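# Place duct in covered trench and close both covers

## Task

Put the duct into the trench that has covers, then close both covers again; it only counts if everything stays in place without a robot holding it, and at the end the grippers must be open and the arms moved away.

## Robot and tools

Robots and cameras. Three identical i2rt Big YAM arms are named arm1, arm2 and arm3. Each has six revolute joints, a two-finger gripper and a wrist camera (arm1_cam_wrist, arm2_cam_wrist, arm3_cam_wrist). A fixed room camera, cam_high, views the scene from above. The hand reaches up to roughly 1.0 m from the joint 1 axis. Joints move at different speeds, so the hand can sweep a wide arc between postures; watch for collisions.

Frames. Everything uses one shared scene frame: origin on the floor, +z upward. The hand point is midway between the fingertips; the hand z axis runs along the fingers and the fingers close along the hand y axis. The poses of the arm feet are not printed. Camera calibration lines give, per camera, image size 504x504, intrinsics K, distortion D, T_world_to_cam (scene frame to camera frame, metres) and pos_world. Expect small errors: a few millimetres and under a few degrees for cam_high, and larger for wrist cameras, whose pose is derived from reported joint angles.

Joint meanings and ranges (all in radians except the gripper). joint1_rad -2.879 to 2.879: yaw of the whole arm about its foot, positive counter-clockwise seen from above, 0 facing the way the foot faces. joint2_rad 0 to 3.141: shoulder, 0 has the upper arm pointing back roughly horizontal, increasing raises it and then brings it forward. joint3_rad 0 to 3.019: elbow, 0 fully folded, increasing opens it. joint4_rad -1.692 to 1.57: hand pitch, positive tilts fingers up. joint5_rad -1.57 to 1.57: sideways swing of the hand, positive to the arm's right. joint6_rad -2.094 to 2.094: hand roll, positive clockwise viewed from behind. gripper_m 0 to 0.093: fingertip gap in metres (grip force roughly 50 to 62 N per pad). Completion tolerances are ±0.045, ±0.14, ±0.09, ±0.055, ±0.03, ±0.035 rad and ±0.003 m respectively. With joints 1 and 6 at 0 and the hand level and forward, the wrist camera is above the hand looking toward the fingertips.

execute_actions. Argument actions is a list holding one action or nothing. An action is an object whose keys are arm names; each arm has a joints object mapping joint names (joint1_rad ... joint6_rad, gripper_m) to absolute target values in the units above, not offsets. Any subset of arms and joints may be given; omitted ones keep their previous target and may still be pushing. All listed motions start at once and finish independently; one action lasts at most 15 s. Any unknown key or out-of-range number rejects the whole call and nothing moves. Argument cameras is a list of camera names; omitted, null or ["all"] returns every camera, [] returns none. An empty actions list just reports state and images.

wait takes seconds (0 to 10), commands nothing and returns the same report. zoom_image takes camera and region [x0, y0, x1, y1] in pixels of that camera's latest full image, top-left origin, at most 504 by 504, and returns a sharper close-up. finished_scene takes scene, the number of the current scene, and ends it permanently after the last command has been held; its result says whether the task succeeded and gives the next task. Replying with no tool call ends everything.

Reading results. Each result lists per-robot state, including joint_positions and joint torques (raw drive outputs with per-arm offset, scale and noise; nonzero even unloaded), plus images whose order is given by the pictures line. joint_status tells how each commanded joint finished: off_target (stopped short, may still be pushing), contact_stop or time_out (old target dropped and held where it stopped, though a timed-out joint may keep pushing toward a target near its position, limited per joint to 0.375, 0.375, 0.113, 0.225, 0.075, 0.3 rad), not_followed (a self- or inter-arm collision check withheld the arm targets; this comes with a joint command not followed line and usually a cause line; the gripper target still runs, and the arm may retry those targets later). on_its_own lists motion you did not command this call; held at gives a joint's current target, not its position. Sending a joint its reported position relieves a push. Very small target changes may not move a joint, and loaded joints sag. If a call reports a stop, later motion calls in the same reply are skipped.

Heat. Sustained pushing or holding warms motors. MOTOR HOT appears at 85 °C; at 100 °C an OVER-TEMPERATURE FAULT releases that arm and gripper so it falls, and affected keys show limit_stop_at_motor_heat; resend targets afterwards. Heat partly persists between scenes.

Cautions. The robot keeps executing its last command while you deliberate. Arms do not stop on contact and can push hard. Never let two robots press hard against each other (this ends the run) or strike each other; the collision check can be late and ignores fingers, gripper housings and wrist cameras. Do not drop, slam or shove objects, and never push anything off the work area or onto the floor. Loose objects may occasionally get nudged by outside disturbances. Finish with the duct resting in the trench and both covers closed on their own, then open the grippers and withdraw the arms before ending the scene.

Each tool is called after "Emit:" as name([rows], argument=value, ...), one row to a line, values as JSON.

## Session

I'll start by looking at the current state of the scene.

Emit:
execute_actions(actions=[])

Scene clock: 0.00 s.
Joint torques (N m, as the arm reports them, + toward a larger angle): no reading
arm1.joint_positions: joint1_rad=-0.007 joint2_rad=+0.455 joint3_rad=+1.312 joint4_rad=-1.247 joint5_rad=+0.022 joint6_rad=+0.344 gripper_m=+0.094
arm1.joint_status: not commanded
arm1.hand: x=-0.7801 y=-0.0696 z=+1.4702 quat_wxyz=(-0.550, -0.145, -0.818, -0.083) (m; scene frame)
arm2.joint_positions: joint1_rad=-0.486 joint2_rad=+0.463 joint3_rad=+1.423 joint4_rad=-1.399 joint5_rad=+0.202 joint6_rad=-0.388 gripper_m=+0.095
arm2.joint_status: not commanded
arm2.hand: x=+0.1354 y=-0.4411 z=+1.3221 quat_wxyz=(-0.536, +0.506, -0.670, -0.091) (m; scene frame)
arm3.joint_positions: joint1_rad=-0.045 joint2_rad=+0.501 joint3_rad=+1.429 joint4_rad=-1.162 joint5_rad=+0.128 joint6_rad=+0.492 gripper_m=+0.095
arm3.joint_status: not commanded
arm3.hand: x=+0.7832 y=-0.0694 z=+1.5883 quat_wxyz=(-0.092, -0.745, +0.243, +0.615) (m; scene frame)
pictures: arm1_cam_wrist, arm2_cam_wrist, arm3_cam_wrist, cam_high
Images, in order (width x height): arm1_cam_wrist 504x504, arm2_cam_wrist 504x504, arm3_cam_wrist 504x504, cam_high 504x504.

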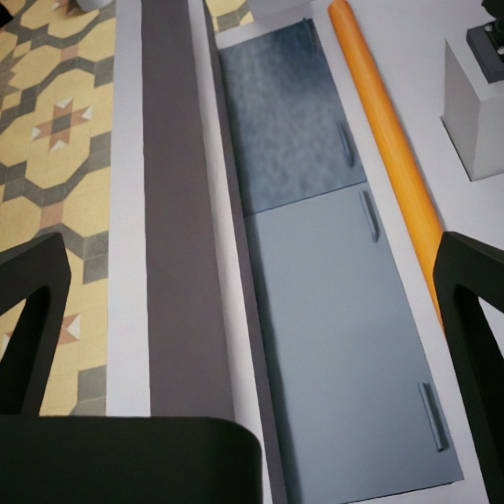

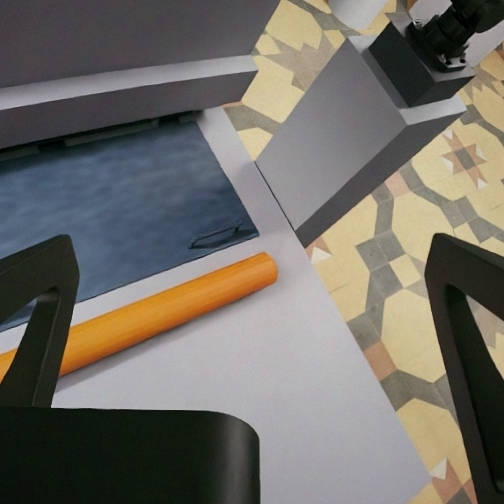

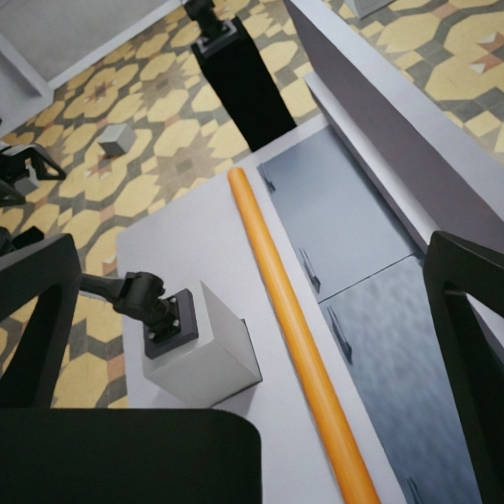

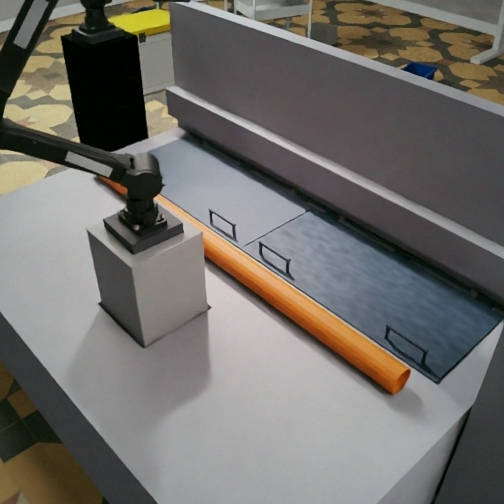

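Emit:
zoom_image(camera="cam_high", region=[150, 100, 504, 420])

Emit:
zoom_image(camera="cam_high", region=[0, 0, 252, 252])

Emit:
zoom_image(camera="arm1_cam_wrist", region=[200, 0, 504, 300])

Emit:
zoom_image(camera="arm3_cam_wrist", region=[200, 100, 504, 404])

Region (150, 100, 504, 420) of cam_high's 504x504 image, scaled by 1.424, with more detail than that image has; it fills the top 456 rows of this view, and the rest is white.

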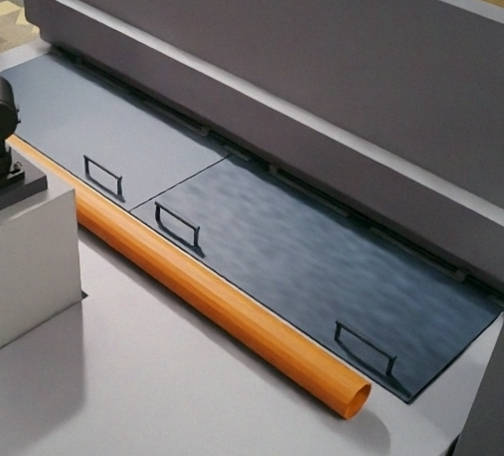

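Region (0, 0, 252, 252) of cam_high's 504x504 image, scaled by 2.000, with more detail than that image has.

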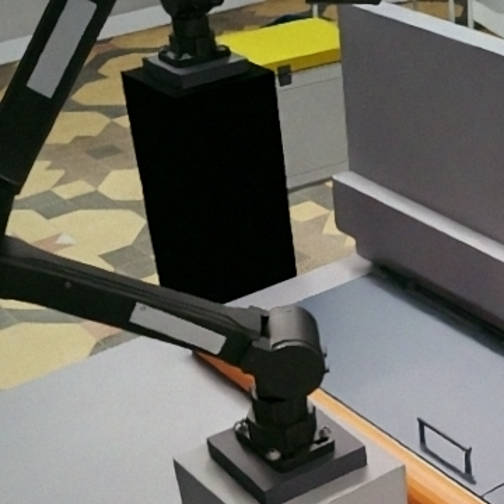

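Region (200, 0, 504, 300) of arm1_cam_wrist's 504x504 image, scaled by 1.658, with more detail than that image has; it fills the top 497 rows of this view, and the rest is white.

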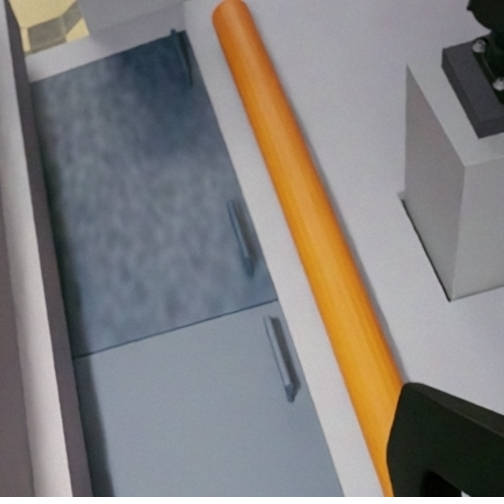

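Region (200, 100, 504, 404) of arm3_cam_wrist's 504x504 image, scaled by 1.658, with more detail than that image has.

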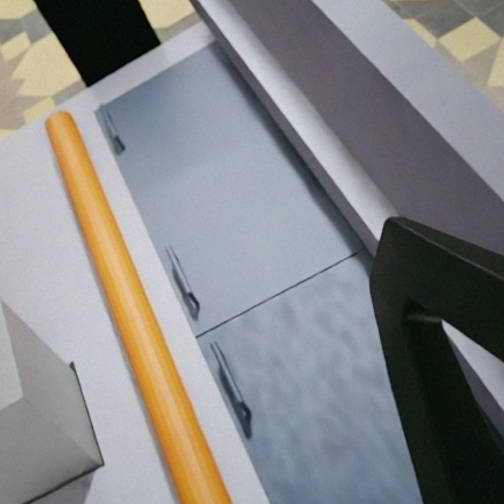

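Emit:
zoom_image(camera="cam_high", region=[60, 130, 260, 360])

Emit:
zoom_image(camera="cam_high", region=[300, 280, 504, 440])

Emit:
zoom_image(camera="cam_high", region=[80, 100, 280, 260])

Region (60, 130, 260, 360) of cam_high's 504x504 image, scaled by 2.191, with more detail than that image has; it fills the left 438 columns of this view, and the rest is white.

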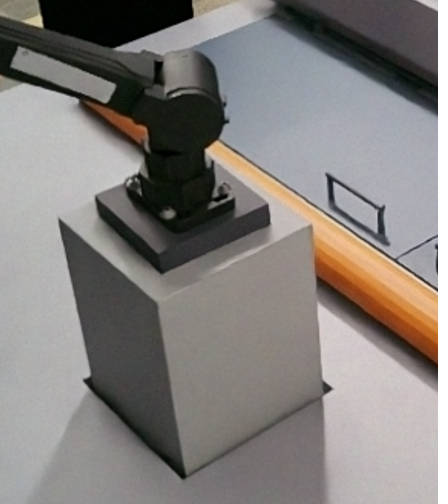

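Region (300, 280, 504, 440) of cam_high's 504x504 image, scaled by 2.471, with more detail than that image has; it fills the top 395 rows of this view, and the rest is white.

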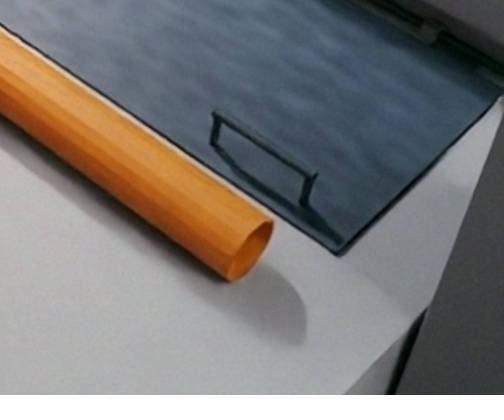

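Region (80, 100, 280, 260) of cam_high's 504x504 image, scaled by 2.520, with more detail than that image has; it fills the top 403 rows of this view, and the rest is white.

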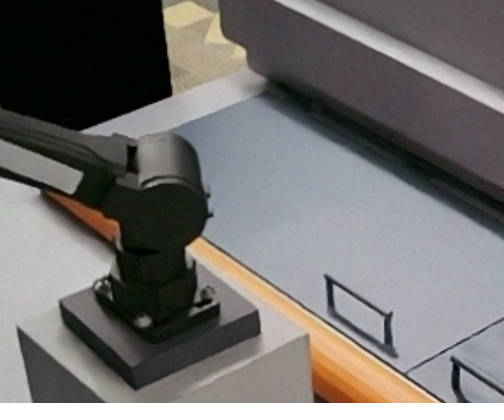

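Emit:
execute_actions([
  {"arm1": {"joints": {"joint2_rad": 1.3}}, "arm2": {"joints": {"joint4_rad": -0.6}}, "arm3": {"joints": {"joint3_rad": 1.0}}},
], cameras=["cam_high"])

Scene clock: 110.60 s.
Joint torques (N m, as the arm reports them, + toward a larger angle): arm1=[  0.46 -11.95  11.16   1.46   0.21  -0.03] | arm2=[ 0.77  5.5   6.71  2.57 -0.07  0.1 ] | arm3=[-0.03  0.76  8.06  2.16  0.04 -0.01]
arm1.joint_positions: joint1_rad=-0.007 joint2_rad=+1.309 joint3_rad=+1.312 joint4_rad=-1.247 joint5_rad=+0.022 joint6_rad=+0.344 gripper_m=+0.094
arm1.joint_status: all done
arm1.hand: x=-0.5195 y=-0.0711 z=+1.1991 quat_wxyz=(-0.162, -0.169, -0.972, -0.013) (m; scene frame)
arm2.joint_positions: joint1_rad=-0.486 joint2_rad=+0.463 joint3_rad=+1.423 joint4_rad=-0.627 joint5_rad=+0.202 joint6_rad=-0.388 gripper_m=+0.095
arm2.joint_status: all done
arm2.hand: x=+0.1398 y=-0.4339 z=+1.5045 quat_wxyz=(-0.789, +0.313, -0.488, -0.204) (m; scene frame)
arm3.joint_positions: joint1_rad=-0.045 joint2_rad=+0.508 joint3_rad=+0.992 joint4_rad=-1.161 joint5_rad=+0.128 joint6_rad=+0.492 gripper_m=+0.095
arm3.joint_status: all done
arm3.hand: x=+0.7193 y=-0.0677 z=+1.3659 quat_wxyz=(-0.043, -0.861, +0.262, +0.434) (m; scene frame)
pictures: cam_high
Images, in order (width x height): cam_high 504x504.

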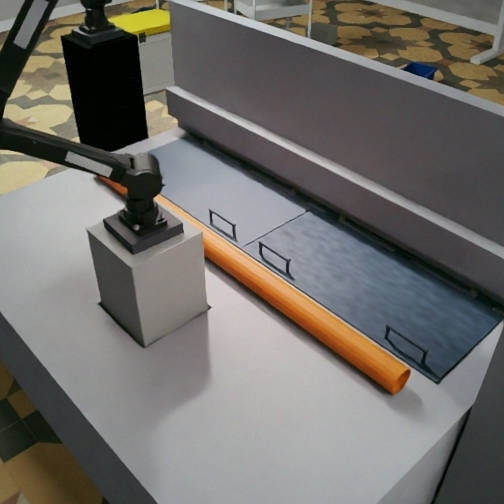

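Emit:
execute_actions([
  {"arm1": {"joints": {"joint1_rad": -0.261, "joint2_rad": 2.331, "joint3_rad": 0.818, "joint4_rad": -0.058, "joint5_rad": 0.0, "joint6_rad": -0.256, "gripper_m": 0.06}}, "arm2": {"joints": {"joint1_rad": 0.253, "joint2_rad": 1.80, "joint3_rad": 0.571, "joint4_rad": -0.34, "joint5_rad": 0.0, "joint6_rad": -1.365, "gripper_m": 0.093}}, "arm3": {"joints": {"joint1_rad": 0.136, "joint2_rad": 2.485, "joint3_rad": 0.874, "joint4_rad": 0.04, "joint5_rad": 0.0, "joint6_rad": 0.145, "gripper_m": 0.06}}},
])

Scene clock: 191.63 s.
Joint torques (N m, as the arm reports them, + toward a larger angle): arm1=[  1.41 -15.4    0.8    0.9    0.08  -0.11] | arm2=[ 0.53 -9.94  3.18  0.23 -0.25 -0.07] | arm3=[  0.72 -16.9   -0.55   0.86  -0.09  -0.09]
arm1.joint_positions: joint1_rad=-0.272 joint2_rad=+2.328 joint3_rad=+0.812 joint4_rad=-0.067 joint5_rad=+0.002 joint6_rad=-0.247 gripper_m=+0.060
arm1.joint_status: all done
arm1.hand: x=-0.6337 y=-0.1635 z=+0.6495 quat_wxyz=(+0.007, -0.008, -1.000, +0.003) (m; scene frame)
arm2.joint_positions: joint1_rad=+0.254 joint2_rad=+1.793 joint3_rad=+0.559 joint4_rad=-0.343 joint5_rad=+0.003 joint6_rad=-1.356 gripper_m=+0.093
arm2.joint_status: all done
arm2.hand: x=-0.0293 y=-0.2589 z=+0.6310 quat_wxyz=(-0.001, +1.000, -0.004, +0.004) (m; scene frame)
arm3.joint_positions: joint1_rad=+0.127 joint2_rad=+2.486 joint3_rad=+0.872 joint4_rad=+0.029 joint5_rad=+0.002 joint6_rad=+0.155 gripper_m=+0.060
arm3.joint_status: all done
arm3.hand: x=+0.6290 y=-0.1466 z=+0.6474 quat_wxyz=(+0.001, -1.000, +0.009, -0.006) (m; scene frame)
pictures: arm1_cam_wrist, arm2_cam_wrist, arm3_cam_wrist, cam_high
camera_calibration (this result's frames):
arm1_cam_wrist: T_world_to_cam=[[-0.0000883884, -0.999948, 0.0101541, -0.167661], [-0.79996, 0.00616369, 0.600021, -0.889803], [-0.600053, -0.00806983, -0.79992, 0.266019], [0, 0, 0, 1]] pos_world=[-0.552196, -0.160021, 0.748397]
arm2_cam_wrist: T_world_to_cam=[[0.00867767, 0.999709, -0.0224898, 0.270739], [0.812129, 0.00607598, 0.583446, -0.334439], [0.583413, -0.0233276, -0.811841, 0.647037], [0, 0, 0, 1]] pos_world=[-0.108231, -0.253534, 0.726507]
arm3_cam_wrist: T_world_to_cam=[[0.00987388, 0.999911, 0.0089422, 0.137759], [0.813534, -0.0132326, 0.581367, -0.88587], [0.581434, 0.00153444, -0.813592, 0.281857], [0, 0, 0, 1]] pos_world=[0.555444, -0.149902, 0.7431]
Images, in order (width x height): arm1_cam_wrist 504x504, arm2_cam_wrist 504x504, arm3_cam_wrist 504x504, cam_high 504x504.

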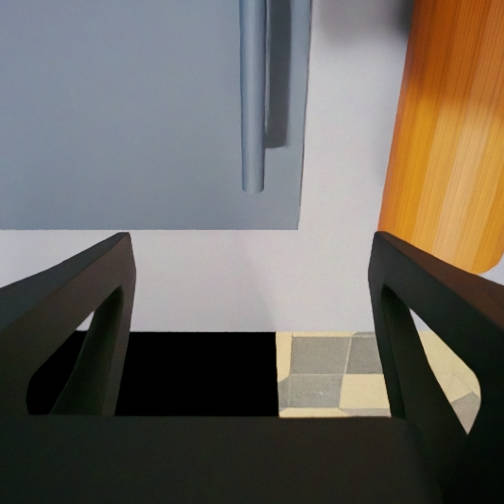

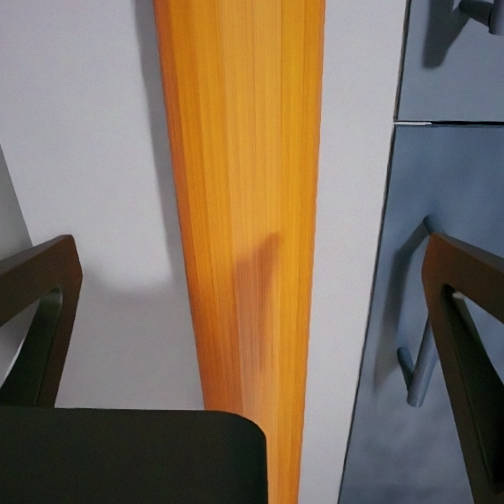

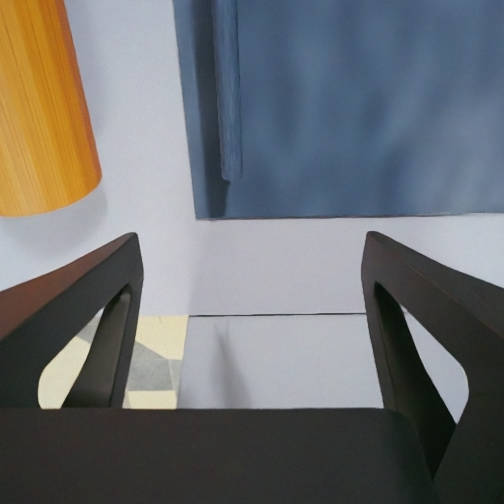

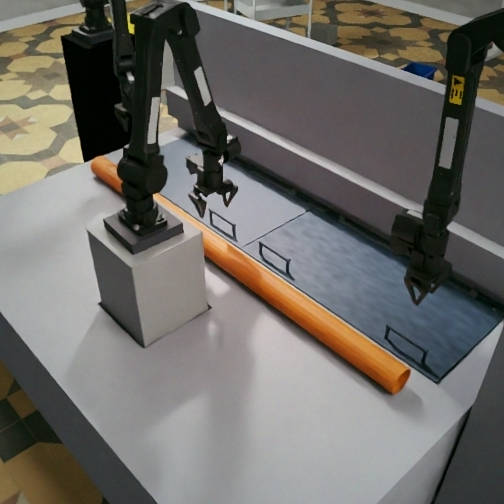

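Emit:
zoom_image(camera="arm1_cam_wrist", region=[150, 0, 400, 250])

Emit:
zoom_image(camera="arm3_cam_wrist", region=[100, 0, 350, 250])

Region (150, 0, 400, 250) of arm1_cam_wrist's 504x504 image, scaled by 2.016, with more detail than that image has.

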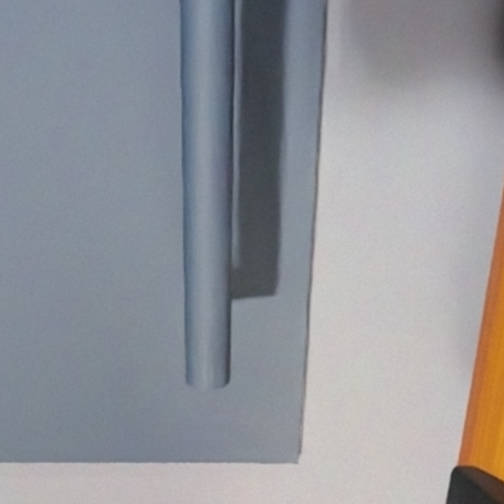

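Region (100, 0, 350, 250) of arm3_cam_wrist's 504x504 image, scaled by 2.016, with more detail than that image has.

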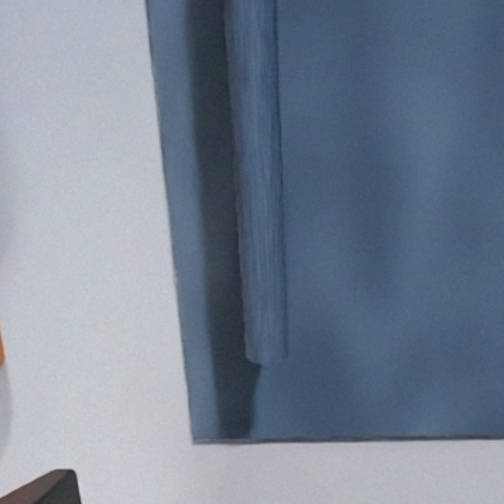

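Emit:
zoom_image(camera="arm1_cam_wrist", region=[340, 150, 504, 314])

Emit:
zoom_image(camera="arm3_cam_wrist", region=[0, 100, 164, 264])

Region (340, 150, 504, 314) of arm1_cam_wrist's 504x504 image, scaled by 3.073, with more detail than that image has.

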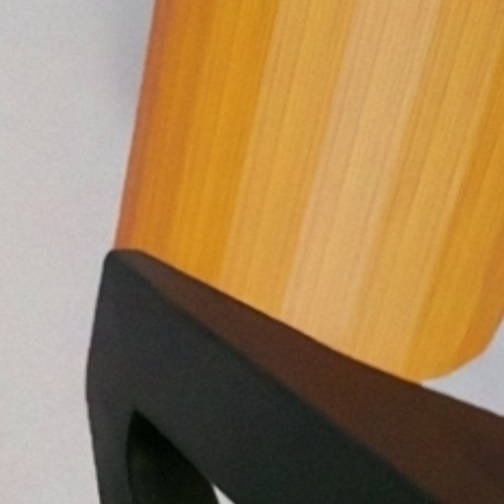

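Region (0, 100, 164, 264) of arm3_cam_wrist's 504x504 image, scaled by 3.073, with more detail than that image has.

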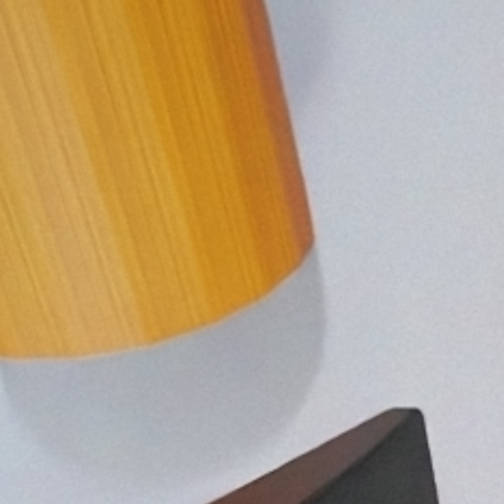

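Emit:
execute_actions([
  {"arm1": {"joints": {"joint2_rad": 2.556, "joint3_rad": 0.92, "joint4_rad": 0.075, "gripper_m": 0.06}}, "arm2": {"joints": {"joint2_rad": 2.137, "joint3_rad": 0.6, "joint4_rad": -0.025, "joint6_rad": -1.385}}, "arm3": {"joints": {"joint1_rad": 0.173, "joint2_rad": 2.697, "joint3_rad": 1.003, "joint4_rad": 0.135, "joint6_rad": 0.183}}},
])

Scene clock: 273.20 s.
Joint torques (N m, as the arm reports them, + toward a larger angle): arm1=[  1.39 -17.57  -0.55   0.69   0.09  -0.09] | arm2=[  0.6  -11.05   0.39   0.69  -0.24  -0.05] | arm3=[  0.75 -18.13  -1.15   0.52  -0.09   0.1 ]
arm1.joint_positions: joint1_rad=-0.272 joint2_rad=+2.565 joint3_rad=+0.919 joint4_rad=+0.070 joint5_rad=+0.002 joint6_rad=-0.248 gripper_m=+0.060
arm1.joint_status: all done
arm1.hand: x=-0.6364 y=-0.1634 z=+0.5710 quat_wxyz=(+0.003, -0.008, -1.000, +0.004) (m; scene frame)
arm2.joint_positions: joint1_rad=+0.254 joint2_rad=+2.135 joint3_rad=+0.598 joint4_rad=-0.042 joint5_rad=+0.003 joint6_rad=-1.377 gripper_m=+0.093
arm2.joint_status: all done
arm2.hand: x=-0.0283 y=-0.2619 z=+0.5391 quat_wxyz=(+0.000, +1.000, +0.006, +0.004) (m; scene frame)
arm3.joint_positions: joint1_rad=+0.165 joint2_rad=+2.704 joint3_rad=+1.000 joint4_rad=+0.131 joint5_rad=+0.002 joint6_rad=+0.173 gripper_m=+0.060
arm3.joint_status: all done
arm3.hand: x=+0.6315 y=-0.1595 z=+0.5726 quat_wxyz=(+0.000, -1.000, -0.001, +0.001) (m; scene frame)
pictures: arm1_cam_wrist, arm2_cam_wrist, arm3_cam_wrist, cam_high
camera_calibration (this result's frames):
arm1_cam_wrist: T_world_to_cam=[[0.000270008, -0.999926, 0.0121338, -0.167679], [-0.80436, 0.00699205, 0.594101, -0.844089], [-0.594142, -0.00992037, -0.804299, 0.207577], [0, 0, 0, 1]] pos_world=[-0.555576, -0.159706, 0.670463]
arm2_cam_wrist: T_world_to_cam=[[-0.0119007, 0.999638, -0.0241401, 0.271901], [0.811634, 0.0237578, 0.583683, -0.277171], [0.584046, -0.0126467, -0.811622, 0.574436], [0, 0, 0, 1]] pos_world=[-0.1073, -0.257953, 0.634569]
arm3_cam_wrist: T_world_to_cam=[[-0.0102138, 0.999923, 0.00711407, 0.165004], [0.821063, 0.00432562, 0.570821, -0.84054], [0.570746, 0.0116713, -0.821044, 0.23223], [0, 0, 0, 1]] pos_world=[0.559277, -0.164066, 0.669295]
Images, in order (width x height): arm1_cam_wrist 504x504, arm2_cam_wrist 504x504, arm3_cam_wrist 504x504, cam_high 504x504.

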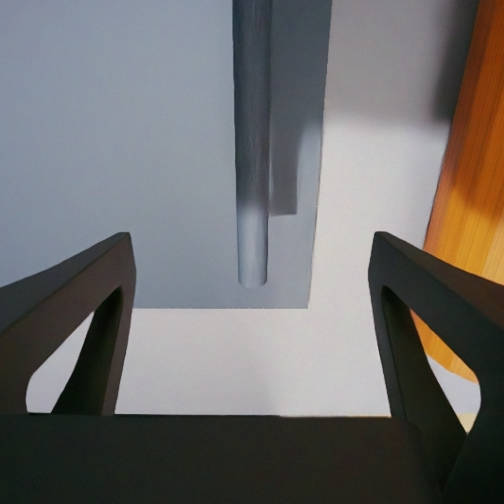

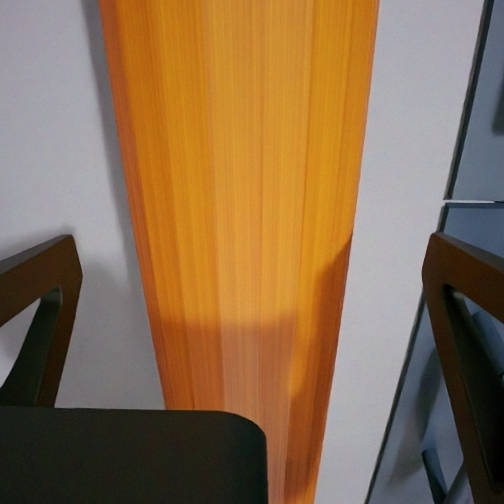

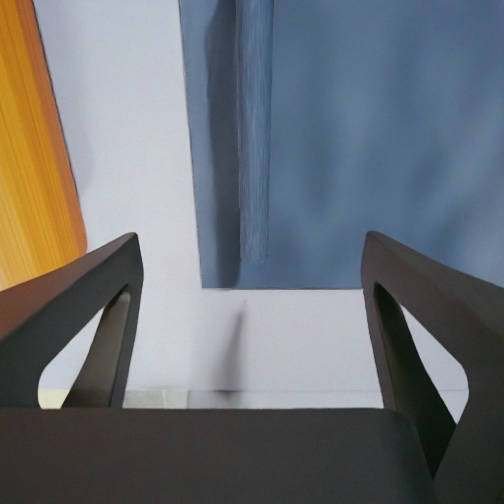

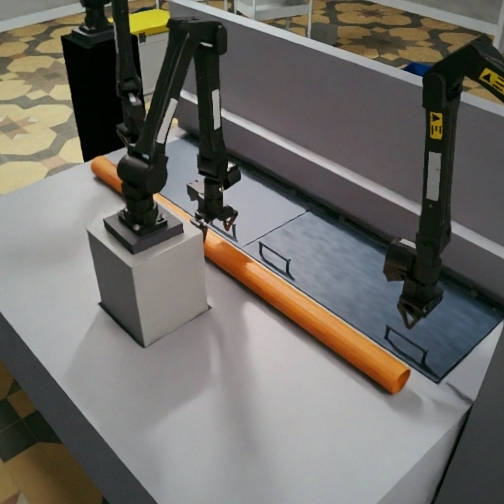

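Emit:
zoom_image(camera="arm2_cam_wrist", region=[340, 150, 504, 314])

Emit:
zoom_image(camera="arm1_cam_wrist", region=[170, 170, 334, 334])

Emit:
zoom_image(camera="arm3_cam_wrist", region=[170, 170, 334, 334])

Region (340, 150, 504, 314) of arm2_cam_wrist's 504x504 image, scaled by 3.073, with more detail than that image has.

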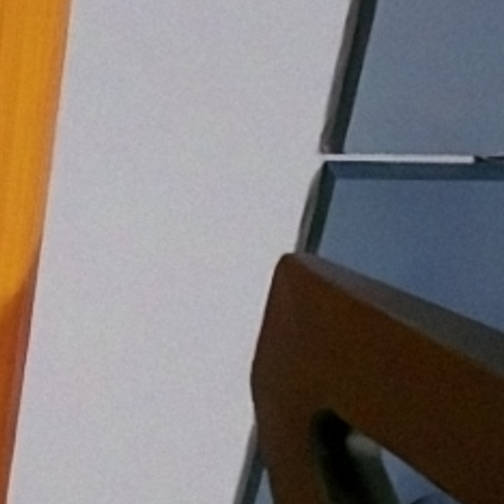

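Region (170, 170, 334, 334) of arm1_cam_wrist's 504x504 image, scaled by 3.073, with more detail than that image has.

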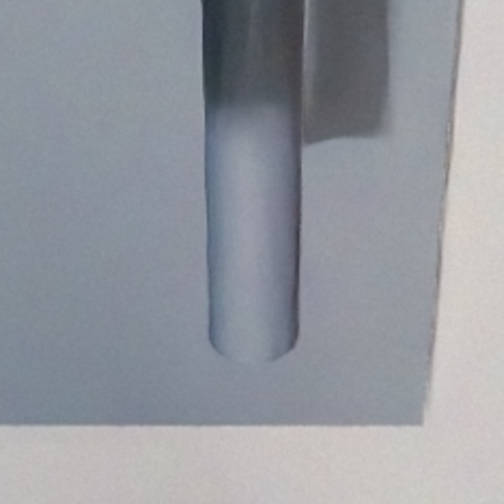

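Region (170, 170, 334, 334) of arm3_cam_wrist's 504x504 image, scaled by 3.073, with more detail than that image has.

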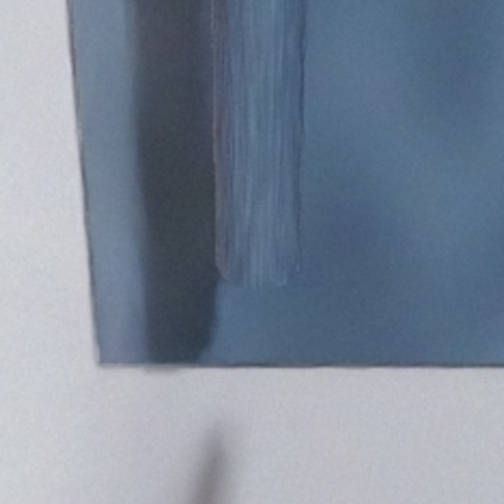

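Emit:
execute_actions([
  {"arm1": {"joints": {"joint2_rad": 2.766, "joint3_rad": 1.07, "joint4_rad": 0.14}}, "arm2": {"joints": {"joint2_rad": 2.234, "joint3_rad": 0.612, "joint4_rad": 0.068}}, "arm3": {"joints": {"joint2_rad": 2.906, "joint3_rad": 1.187, "joint4_rad": 0.162}}},
])

Scene clock: 338.90 s.
Joint torques (N m, as the arm reports them, + toward a larger angle): arm1=[  1.24 -17.92  -1.3    0.5    0.07  -0.1 ] | arm2=[  0.72 -11.42  -0.39   0.85  -0.24  -0.05] | arm3=[  0.85 -18.35  -1.37   0.54  -0.09   0.1 ]
arm1.joint_positions: joint1_rad=-0.272 joint2_rad=+2.775 joint3_rad=+1.068 joint4_rad=+0.138 joint5_rad=+0.002 joint6_rad=-0.248 gripper_m=+0.060
arm1.joint_status: all done
arm1.hand: x=-0.6341 y=-0.1646 z=+0.4963 quat_wxyz=(+0.000, -0.008, -1.000, +0.005) (m; scene frame)
arm2.joint_positions: joint1_rad=+0.254 joint2_rad=+2.225 joint3_rad=+0.612 joint4_rad=+0.050 joint5_rad=+0.003 joint6_rad=-1.377 gripper_m=+0.093
arm2.joint_status: all done
arm2.hand: x=-0.0281 y=-0.2623 z=+0.5144 quat_wxyz=(-0.008, +1.000, +0.006, +0.002) (m; scene frame)
arm3.joint_positions: joint1_rad=+0.165 joint2_rad=+2.911 joint3_rad=+1.185 joint4_rad=+0.158 joint5_rad=+0.002 joint6_rad=+0.173 gripper_m=+0.060
arm3.joint_status: all done
arm3.hand: x=+0.6266 y=-0.1605 z=+0.4950 quat_wxyz=(-0.001, -1.000, +0.000, +0.003) (m; scene frame)
pictures: arm1_cam_wrist, arm2_cam_wrist, arm3_cam_wrist, cam_high
camera_calibration (this result's frames):
arm1_cam_wrist: T_world_to_cam=[[0.000230078, -0.999899, 0.014218, -0.169037], [-0.808932, 0.00817267, 0.587845, -0.797483], [-0.587902, -0.0116366, -0.808848, 0.154768], [0, 0, 0, 1]] pos_world=[-0.554082, -0.160702, 0.596385]
arm2_cam_wrist: T_world_to_cam=[[-0.0120293, 0.999892, -0.00842191, 0.263649], [0.813543, 0.0146838, 0.581319, -0.264062], [0.58138, 0.000141267, -0.813632, 0.558653], [0, 0, 0, 1]] pos_world=[-0.106793, -0.259822, 0.610263]
arm3_cam_wrist: T_world_to_cam=[[-0.00979626, 0.999931, 0.00642767, 0.166601], [0.823417, 0.00441952, 0.56742, -0.791977], [0.567352, 0.0108512, -0.823404, 0.174491], [0, 0, 0, 1]] pos_world=[0.554761, -0.164983, 0.59199]
Images, in order (width x height): arm1_cam_wrist 504x504, arm2_cam_wrist 504x504, arm3_cam_wrist 504x504, cam_high 504x504.

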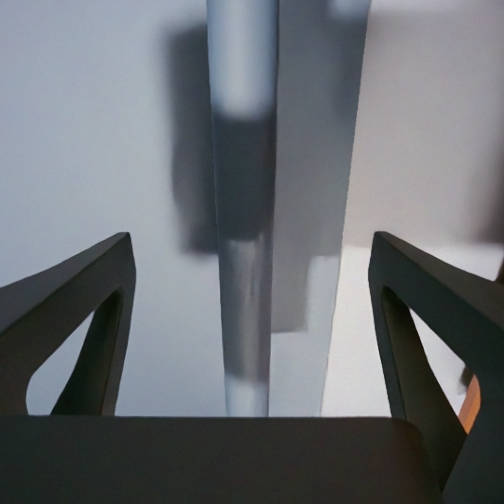

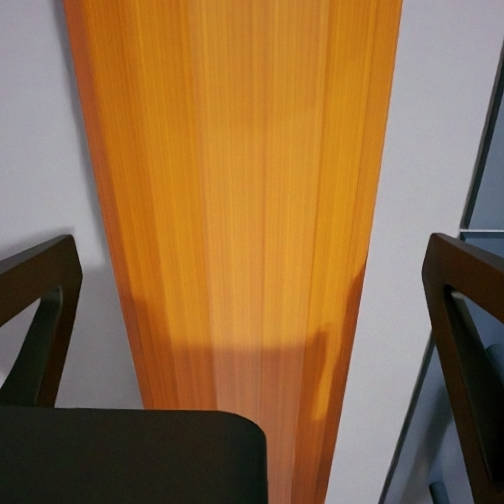

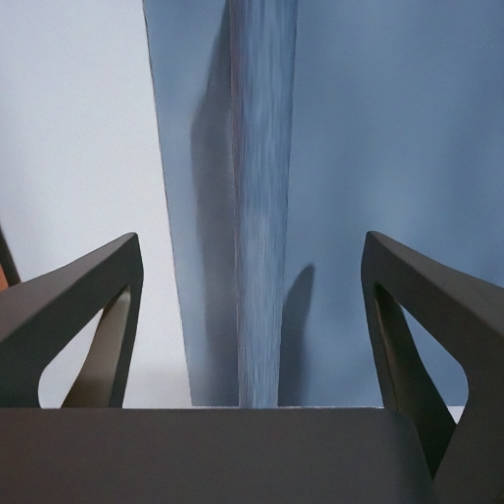

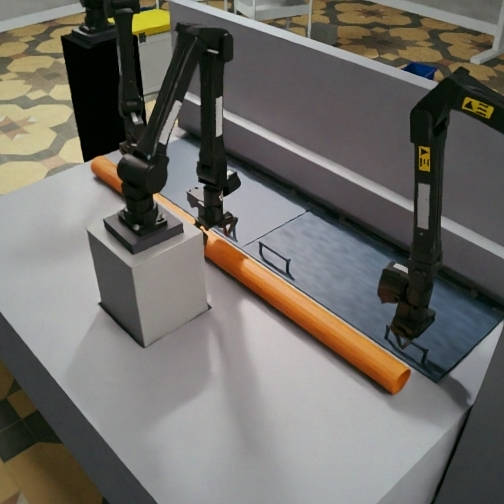

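Emit:
zoom_image(camera="arm1_cam_wrist", region=[150, 200, 370, 420])

Emit:
zoom_image(camera="arm3_cam_wrist", region=[150, 200, 370, 420])

Region (150, 200, 370, 420) of arm1_cam_wrist's 504x504 image, scaled by 2.291, with more detail than that image has.

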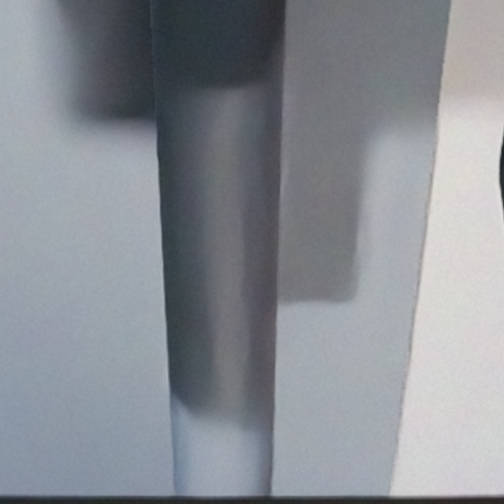

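Region (150, 200, 370, 420) of arm3_cam_wrist's 504x504 image, scaled by 2.291, with more detail than that image has.

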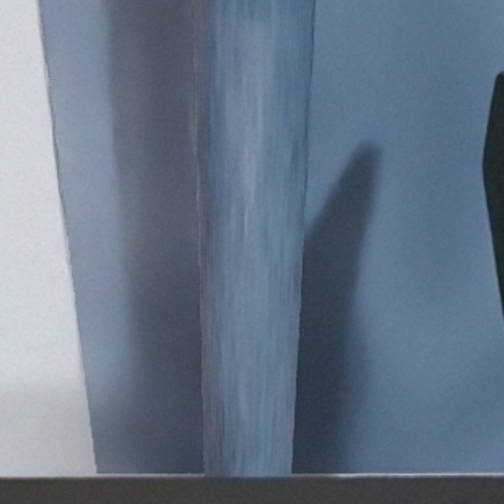

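Emit:
zoom_image(camera="cam_high", region=[360, 290, 460, 390])

Emit:
zoom_image(camera="cam_high", region=[160, 170, 280, 290])

Region (360, 290, 460, 390) of cam_high's 504x504 image, scaled by 5.040, with more detail than that image has.

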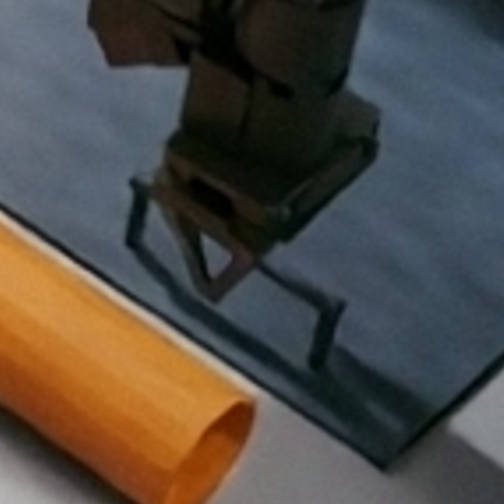

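Region (160, 170, 280, 290) of cam_high's 504x504 image, scaled by 4.200, with more detail than that image has.

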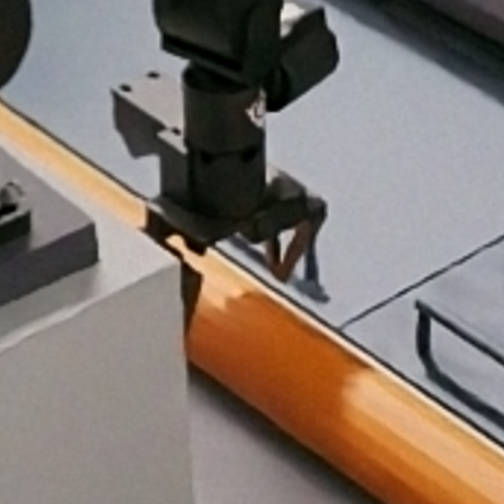

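Emit:
execute_actions([
  {"arm1": {"joints": {"joint2_rad": 2.793, "joint3_rad": 1.093}}, "arm2": {"joints": {"joint2_rad": 2.362, "joint3_rad": 0.659, "joint4_rad": 0.143}}, "arm3": {"joints": {"joint2_rad": 2.929, "joint3_rad": 1.211}}},
])

Scene clock: 360.53 s.
Joint torques (N m, as the arm reports them, + toward a larger angle): arm1=[  1.25 -15.67  -0.76   0.63   0.08  -0.1 ] | arm2=[  0.26 -12.16  -0.96   0.71  -0.14  -0.03] | arm3=[  0.74 -16.91  -1.23   0.59  -0.09   0.1 ]
arm1.joint_positions: joint1_rad=-0.272 joint2_rad=+2.779 joint3_rad=+1.087 joint4_rad=+0.138 joint5_rad=+0.002 joint6_rad=-0.248 gripper_m=+0.060
arm1.joint_status: all done
arm1.hand: x=-0.6248 y=-0.1671 z=+0.4940 quat_wxyz=(-0.008, -0.008, -1.000, +0.007) (m; scene frame)
arm2.joint_positions: joint1_rad=+0.254 joint2_rad=+2.355 joint3_rad=+0.658 joint4_rad=+0.127 joint5_rad=+0.001 joint6_rad=-1.377 gripper_m=+0.093
arm2.joint_status: all done
arm2.hand: x=-0.0277 y=-0.2651 z=+0.4781 quat_wxyz=(-0.003, +1.000, +0.006, +0.002) (m; scene frame)
arm3.joint_positions: joint1_rad=+0.165 joint2_rad=+2.913 joint3_rad=+1.210 joint4_rad=+0.158 joint5_rad=+0.002 joint6_rad=+0.173 gripper_m=+0.060
arm3.joint_status: all done
arm3.hand: x=+0.6125 y=-0.1630 z=+0.4931 quat_wxyz=(-0.003, -1.000, +0.000, +0.014) (m; scene frame)
pictures: arm1_cam_wrist, arm2_cam_wrist, arm3_cam_wrist, cam_high
camera_calibration (this result's frames):
arm1_cam_wrist: T_world_to_cam=[[0.000113153, -0.999836, 0.0180873, -0.173493], [-0.817294, 0.0103298, 0.576129, -0.787711], [-0.576221, -0.0148478, -0.817159, 0.169216], [0, 0, 0, 1]] pos_world=[-0.546266, -0.162815, 0.595237]
arm2_cam_wrist: T_world_to_cam=[[-0.0127822, 0.999772, -0.0171007, 0.270304], [0.813828, 0.0203383, 0.580749, -0.241388], [0.580965, -0.00649377, -0.813903, 0.527189], [0, 0, 0, 1]] pos_world=[-0.106375, -0.261909, 0.57389]
arm3_cam_wrist: T_world_to_cam=[[-0.00964952, 0.99995, 0.00268394, 0.170718], [0.835998, 0.00659464, 0.548693, -0.777404], [0.548648, 0.0075384, -0.836019, 0.198115], [0, 0, 0, 1]] pos_world=[0.54286, -0.167076, 0.591726]
Images, in order (width x height): arm1_cam_wrist 504x504, arm2_cam_wrist 504x504, arm3_cam_wrist 504x504, cam_high 504x504.

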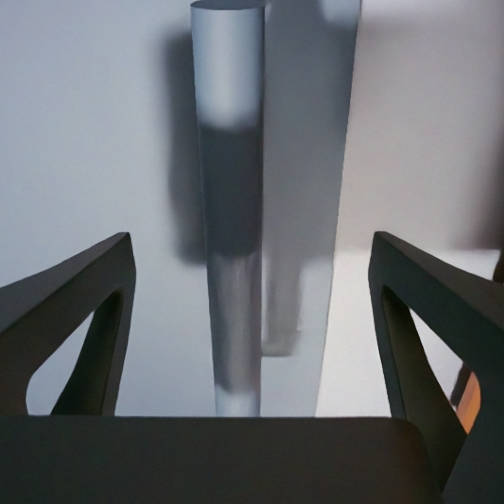

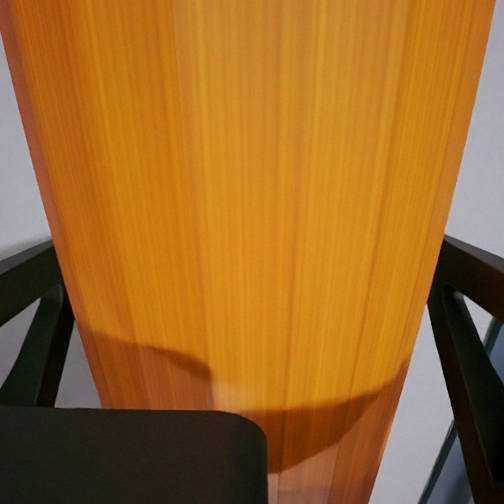

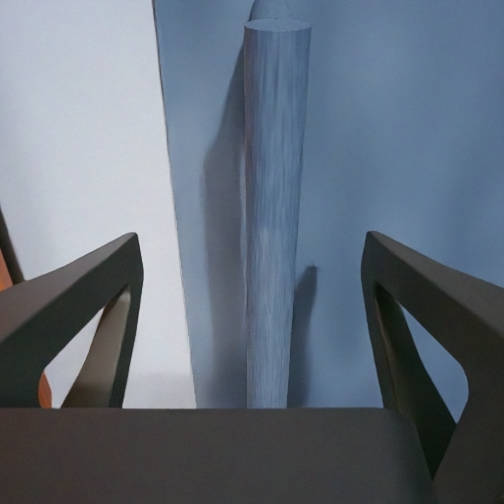

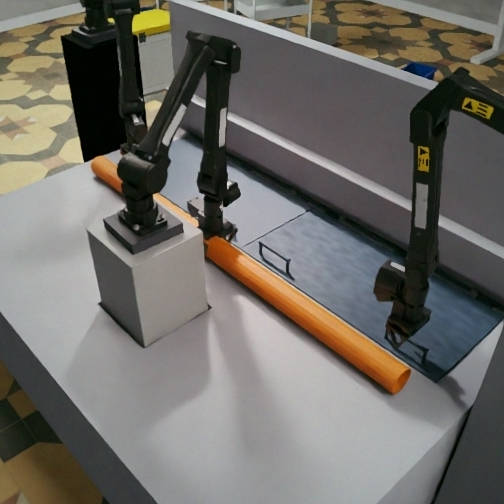

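Emit:
zoom_image(camera="arm1_cam_wrist", region=[130, 0, 380, 250])

Emit:
zoom_image(camera="arm3_cam_wrist", region=[130, 0, 380, 250])

Region (130, 0, 380, 250) of arm1_cam_wrist's 504x504 image, scaled by 2.016, with more detail than that image has.

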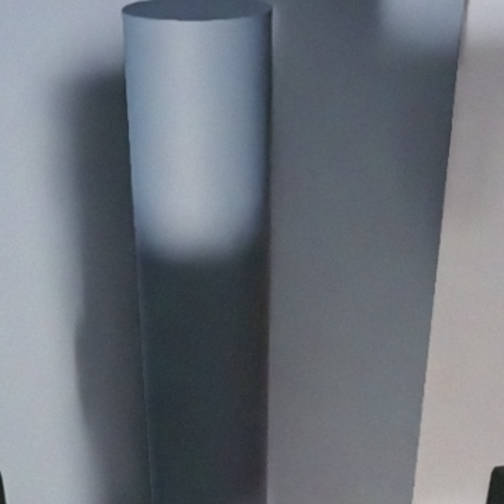

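Region (130, 0, 380, 250) of arm3_cam_wrist's 504x504 image, scaled by 2.016, with more detail than that image has.

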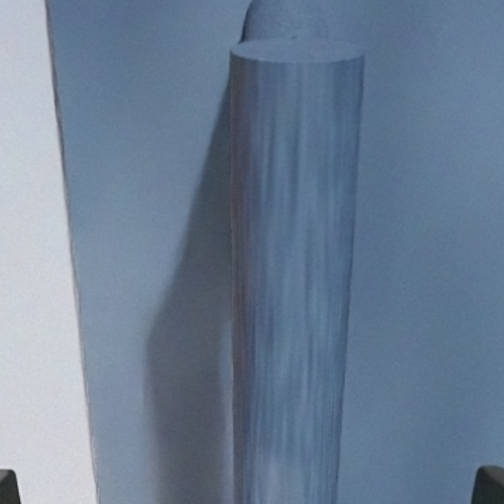

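Emit:
execute_actions([
  {"arm1": {"joints": {"joint2_rad": 2.807, "gripper_m": 0.035}}, "arm2": {"joints": {"gripper_m": 0.055}}, "arm3": {"joints": {"joint2_rad": 2.941, "gripper_m": 0.035}}},
])

Scene clock: 378.53 s.
Joint torques (N m, as the arm reports them, + toward a larger angle): arm1=[  1.33 -15.87  -1.17   0.63   0.08  -0.09] | arm2=[  0.35 -12.05  -0.77   0.71  -0.12  -0.02] | arm3=[  0.73 -16.43  -1.35   0.54  -0.09   0.09]
arm1.joint_positions: joint1_rad=-0.272 joint2_rad=+2.797 joint3_rad=+1.087 joint4_rad=+0.138 joint5_rad=+0.002 joint6_rad=-0.248 gripper_m=+0.035
arm1.joint_status: all done
arm1.hand: x=-0.6347 y=-0.1645 z=+0.4880 quat_wxyz=(+0.001, -0.008, -1.000, +0.005) (m; scene frame)
arm2.joint_positions: joint1_rad=+0.254 joint2_rad=+2.355 joint3_rad=+0.657 joint4_rad=+0.128 joint5_rad=+0.000 joint6_rad=-1.379 gripper_m=+0.074
arm2.joint_status: gripper_m off_target (ended at +0.074, target +0.055)
arm2.hand: x=-0.0278 y=-0.2651 z=+0.4781 quat_wxyz=(-0.004, +1.000, +0.007, +0.002) (m; scene frame)
arm3.joint_positions: joint1_rad=+0.165 joint2_rad=+2.925 joint3_rad=+1.210 joint4_rad=+0.158 joint5_rad=+0.002 joint6_rad=+0.173 gripper_m=+0.035
arm3.joint_status: all done
arm3.hand: x=+0.6195 y=-0.1618 z=+0.4892 quat_wxyz=(-0.002, -1.000, +0.000, +0.008) (m; scene frame)
pictures: arm1_cam_wrist, arm2_cam_wrist, arm3_cam_wrist, cam_high
camera_calibration (this result's frames):
arm1_cam_wrist: T_world_to_cam=[[0.000249165, -0.999911, 0.0133248, -0.168378], [-0.806978, 0.00766832, 0.590531, -0.793218], [-0.590581, -0.0109, -0.806905, 0.145142], [0, 0, 0, 1]] pos_world=[-0.55435, -0.160699, 0.587779]
arm2_cam_wrist: T_world_to_cam=[[-0.013941, 0.999768, -0.0164294, 0.26992], [0.814107, 0.0208889, 0.580338, -0.24099], [0.580547, -0.00528483, -0.81421, 0.527703], [0, 0, 0, 1]] pos_world=[-0.106401, -0.262035, 0.573951]
arm3_cam_wrist: T_world_to_cam=[[-0.0097148, 0.999942, 0.00461862, 0.168656], [0.82955, 0.00548017, 0.558405, -0.782059], [0.558348, 0.00925617, -0.829556, 0.181998], [0, 0, 0, 1]] pos_world=[0.548778, -0.166045, 0.586904]
Images, in order (width x height): arm1_cam_wrist 504x504, arm2_cam_wrist 504x504, arm3_cam_wrist 504x504, cam_high 504x504.

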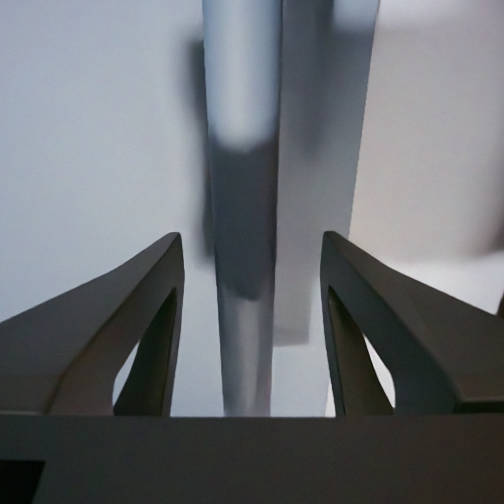

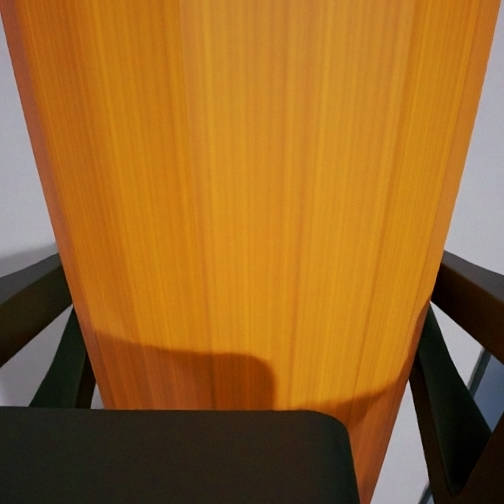

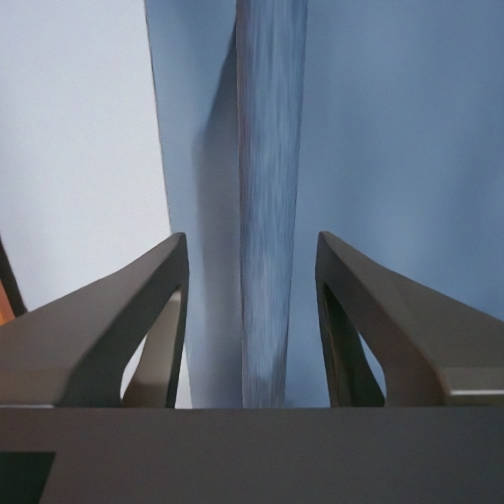

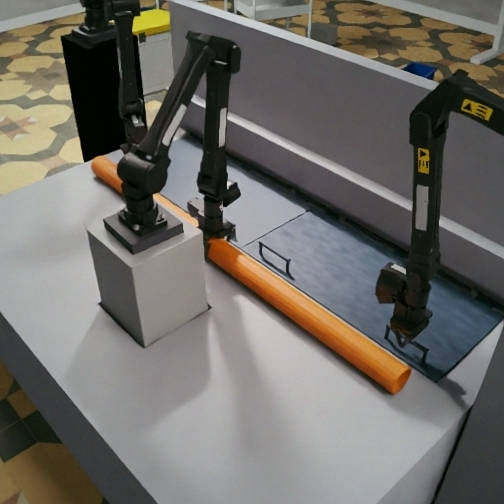

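Emit:
execute_actions([
  {"arm1": {"joints": {"gripper_m": 0.003}}, "arm3": {"joints": {"gripper_m": 0.003}}},
], cameras=["arm1_cam_wrist", "arm3_cam_wrist"])

Scene clock: 385.33 s.
Joint torques (N m, as the arm reports them, + toward a larger angle): arm1=[  1.23 -15.88  -1.03   0.58   0.27  -0.08] | arm2=[  0.65 -12.02  -0.79   0.6   -0.14   0.  ] | arm3=[  0.98 -16.66  -1.34   0.56  -0.65   0.09]
arm1.joint_positions: joint1_rad=-0.271 joint2_rad=+2.798 joint3_rad=+1.087 joint4_rad=+0.138 joint5_rad=-0.004 joint6_rad=-0.249 gripper_m=+0.010
arm1.joint_status: gripper_m off_target (ended at +0.010, target +0.003)
arm1.hand: x=-0.6346 y=-0.1631 z=+0.4878 quat_wxyz=(+0.001, -0.007, -1.000, +0.002) (m; scene frame)
arm2.joint_positions: joint1_rad=+0.254 joint2_rad=+2.355 joint3_rad=+0.657 joint4_rad=+0.128 joint5_rad=+0.000 joint6_rad=-1.379 gripper_m=+0.074
arm2.joint_status: not commanded
arm2.hand: x=-0.0278 y=-0.2651 z=+0.4781 quat_wxyz=(-0.004, +1.000, +0.007, +0.002) (m; scene frame)
arm3.joint_positions: joint1_rad=+0.163 joint2_rad=+2.926 joint3_rad=+1.210 joint4_rad=+0.158 joint5_rad=+0.015 joint6_rad=+0.174 gripper_m=+0.010
arm3.joint_status: gripper_m off_target (ended at +0.010, target +0.003)
arm3.hand: x=+0.6195 y=-0.1590 z=+0.4889 quat_wxyz=(+0.005, -1.000, +0.001, +0.009) (m; scene frame)
pictures: arm1_cam_wrist, arm3_cam_wrist
camera_calibration (this result's frames):
arm1_cam_wrist: T_world_to_cam=[[0.00252236, -0.999967, 0.00769792, -0.162809], [-0.807639, 0.00250217, 0.589672, -0.793869], [-0.589672, -0.00770451, -0.807606, 0.146578], [0, 0, 0, 1]] pos_world=[-0.554316, -0.159688, 0.587753]
arm3_cam_wrist: T_world_to_cam=[[-0.00720179, 0.999821, 0.0175194, 0.157965], [0.830379, -0.00378204, 0.557185, -0.783315], [0.557152, 0.0185605, -0.830203, 0.184317], [0, 0, 0, 1]] pos_world=[0.548893, -0.16432, 0.586705]
Images, in order (width x height): arm1_cam_wrist 504x504, arm3_cam_wrist 504x504.

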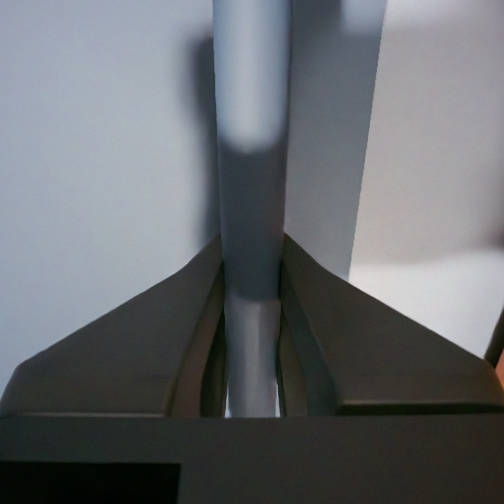

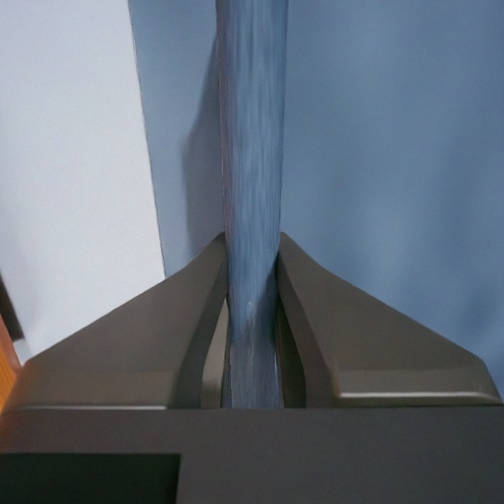

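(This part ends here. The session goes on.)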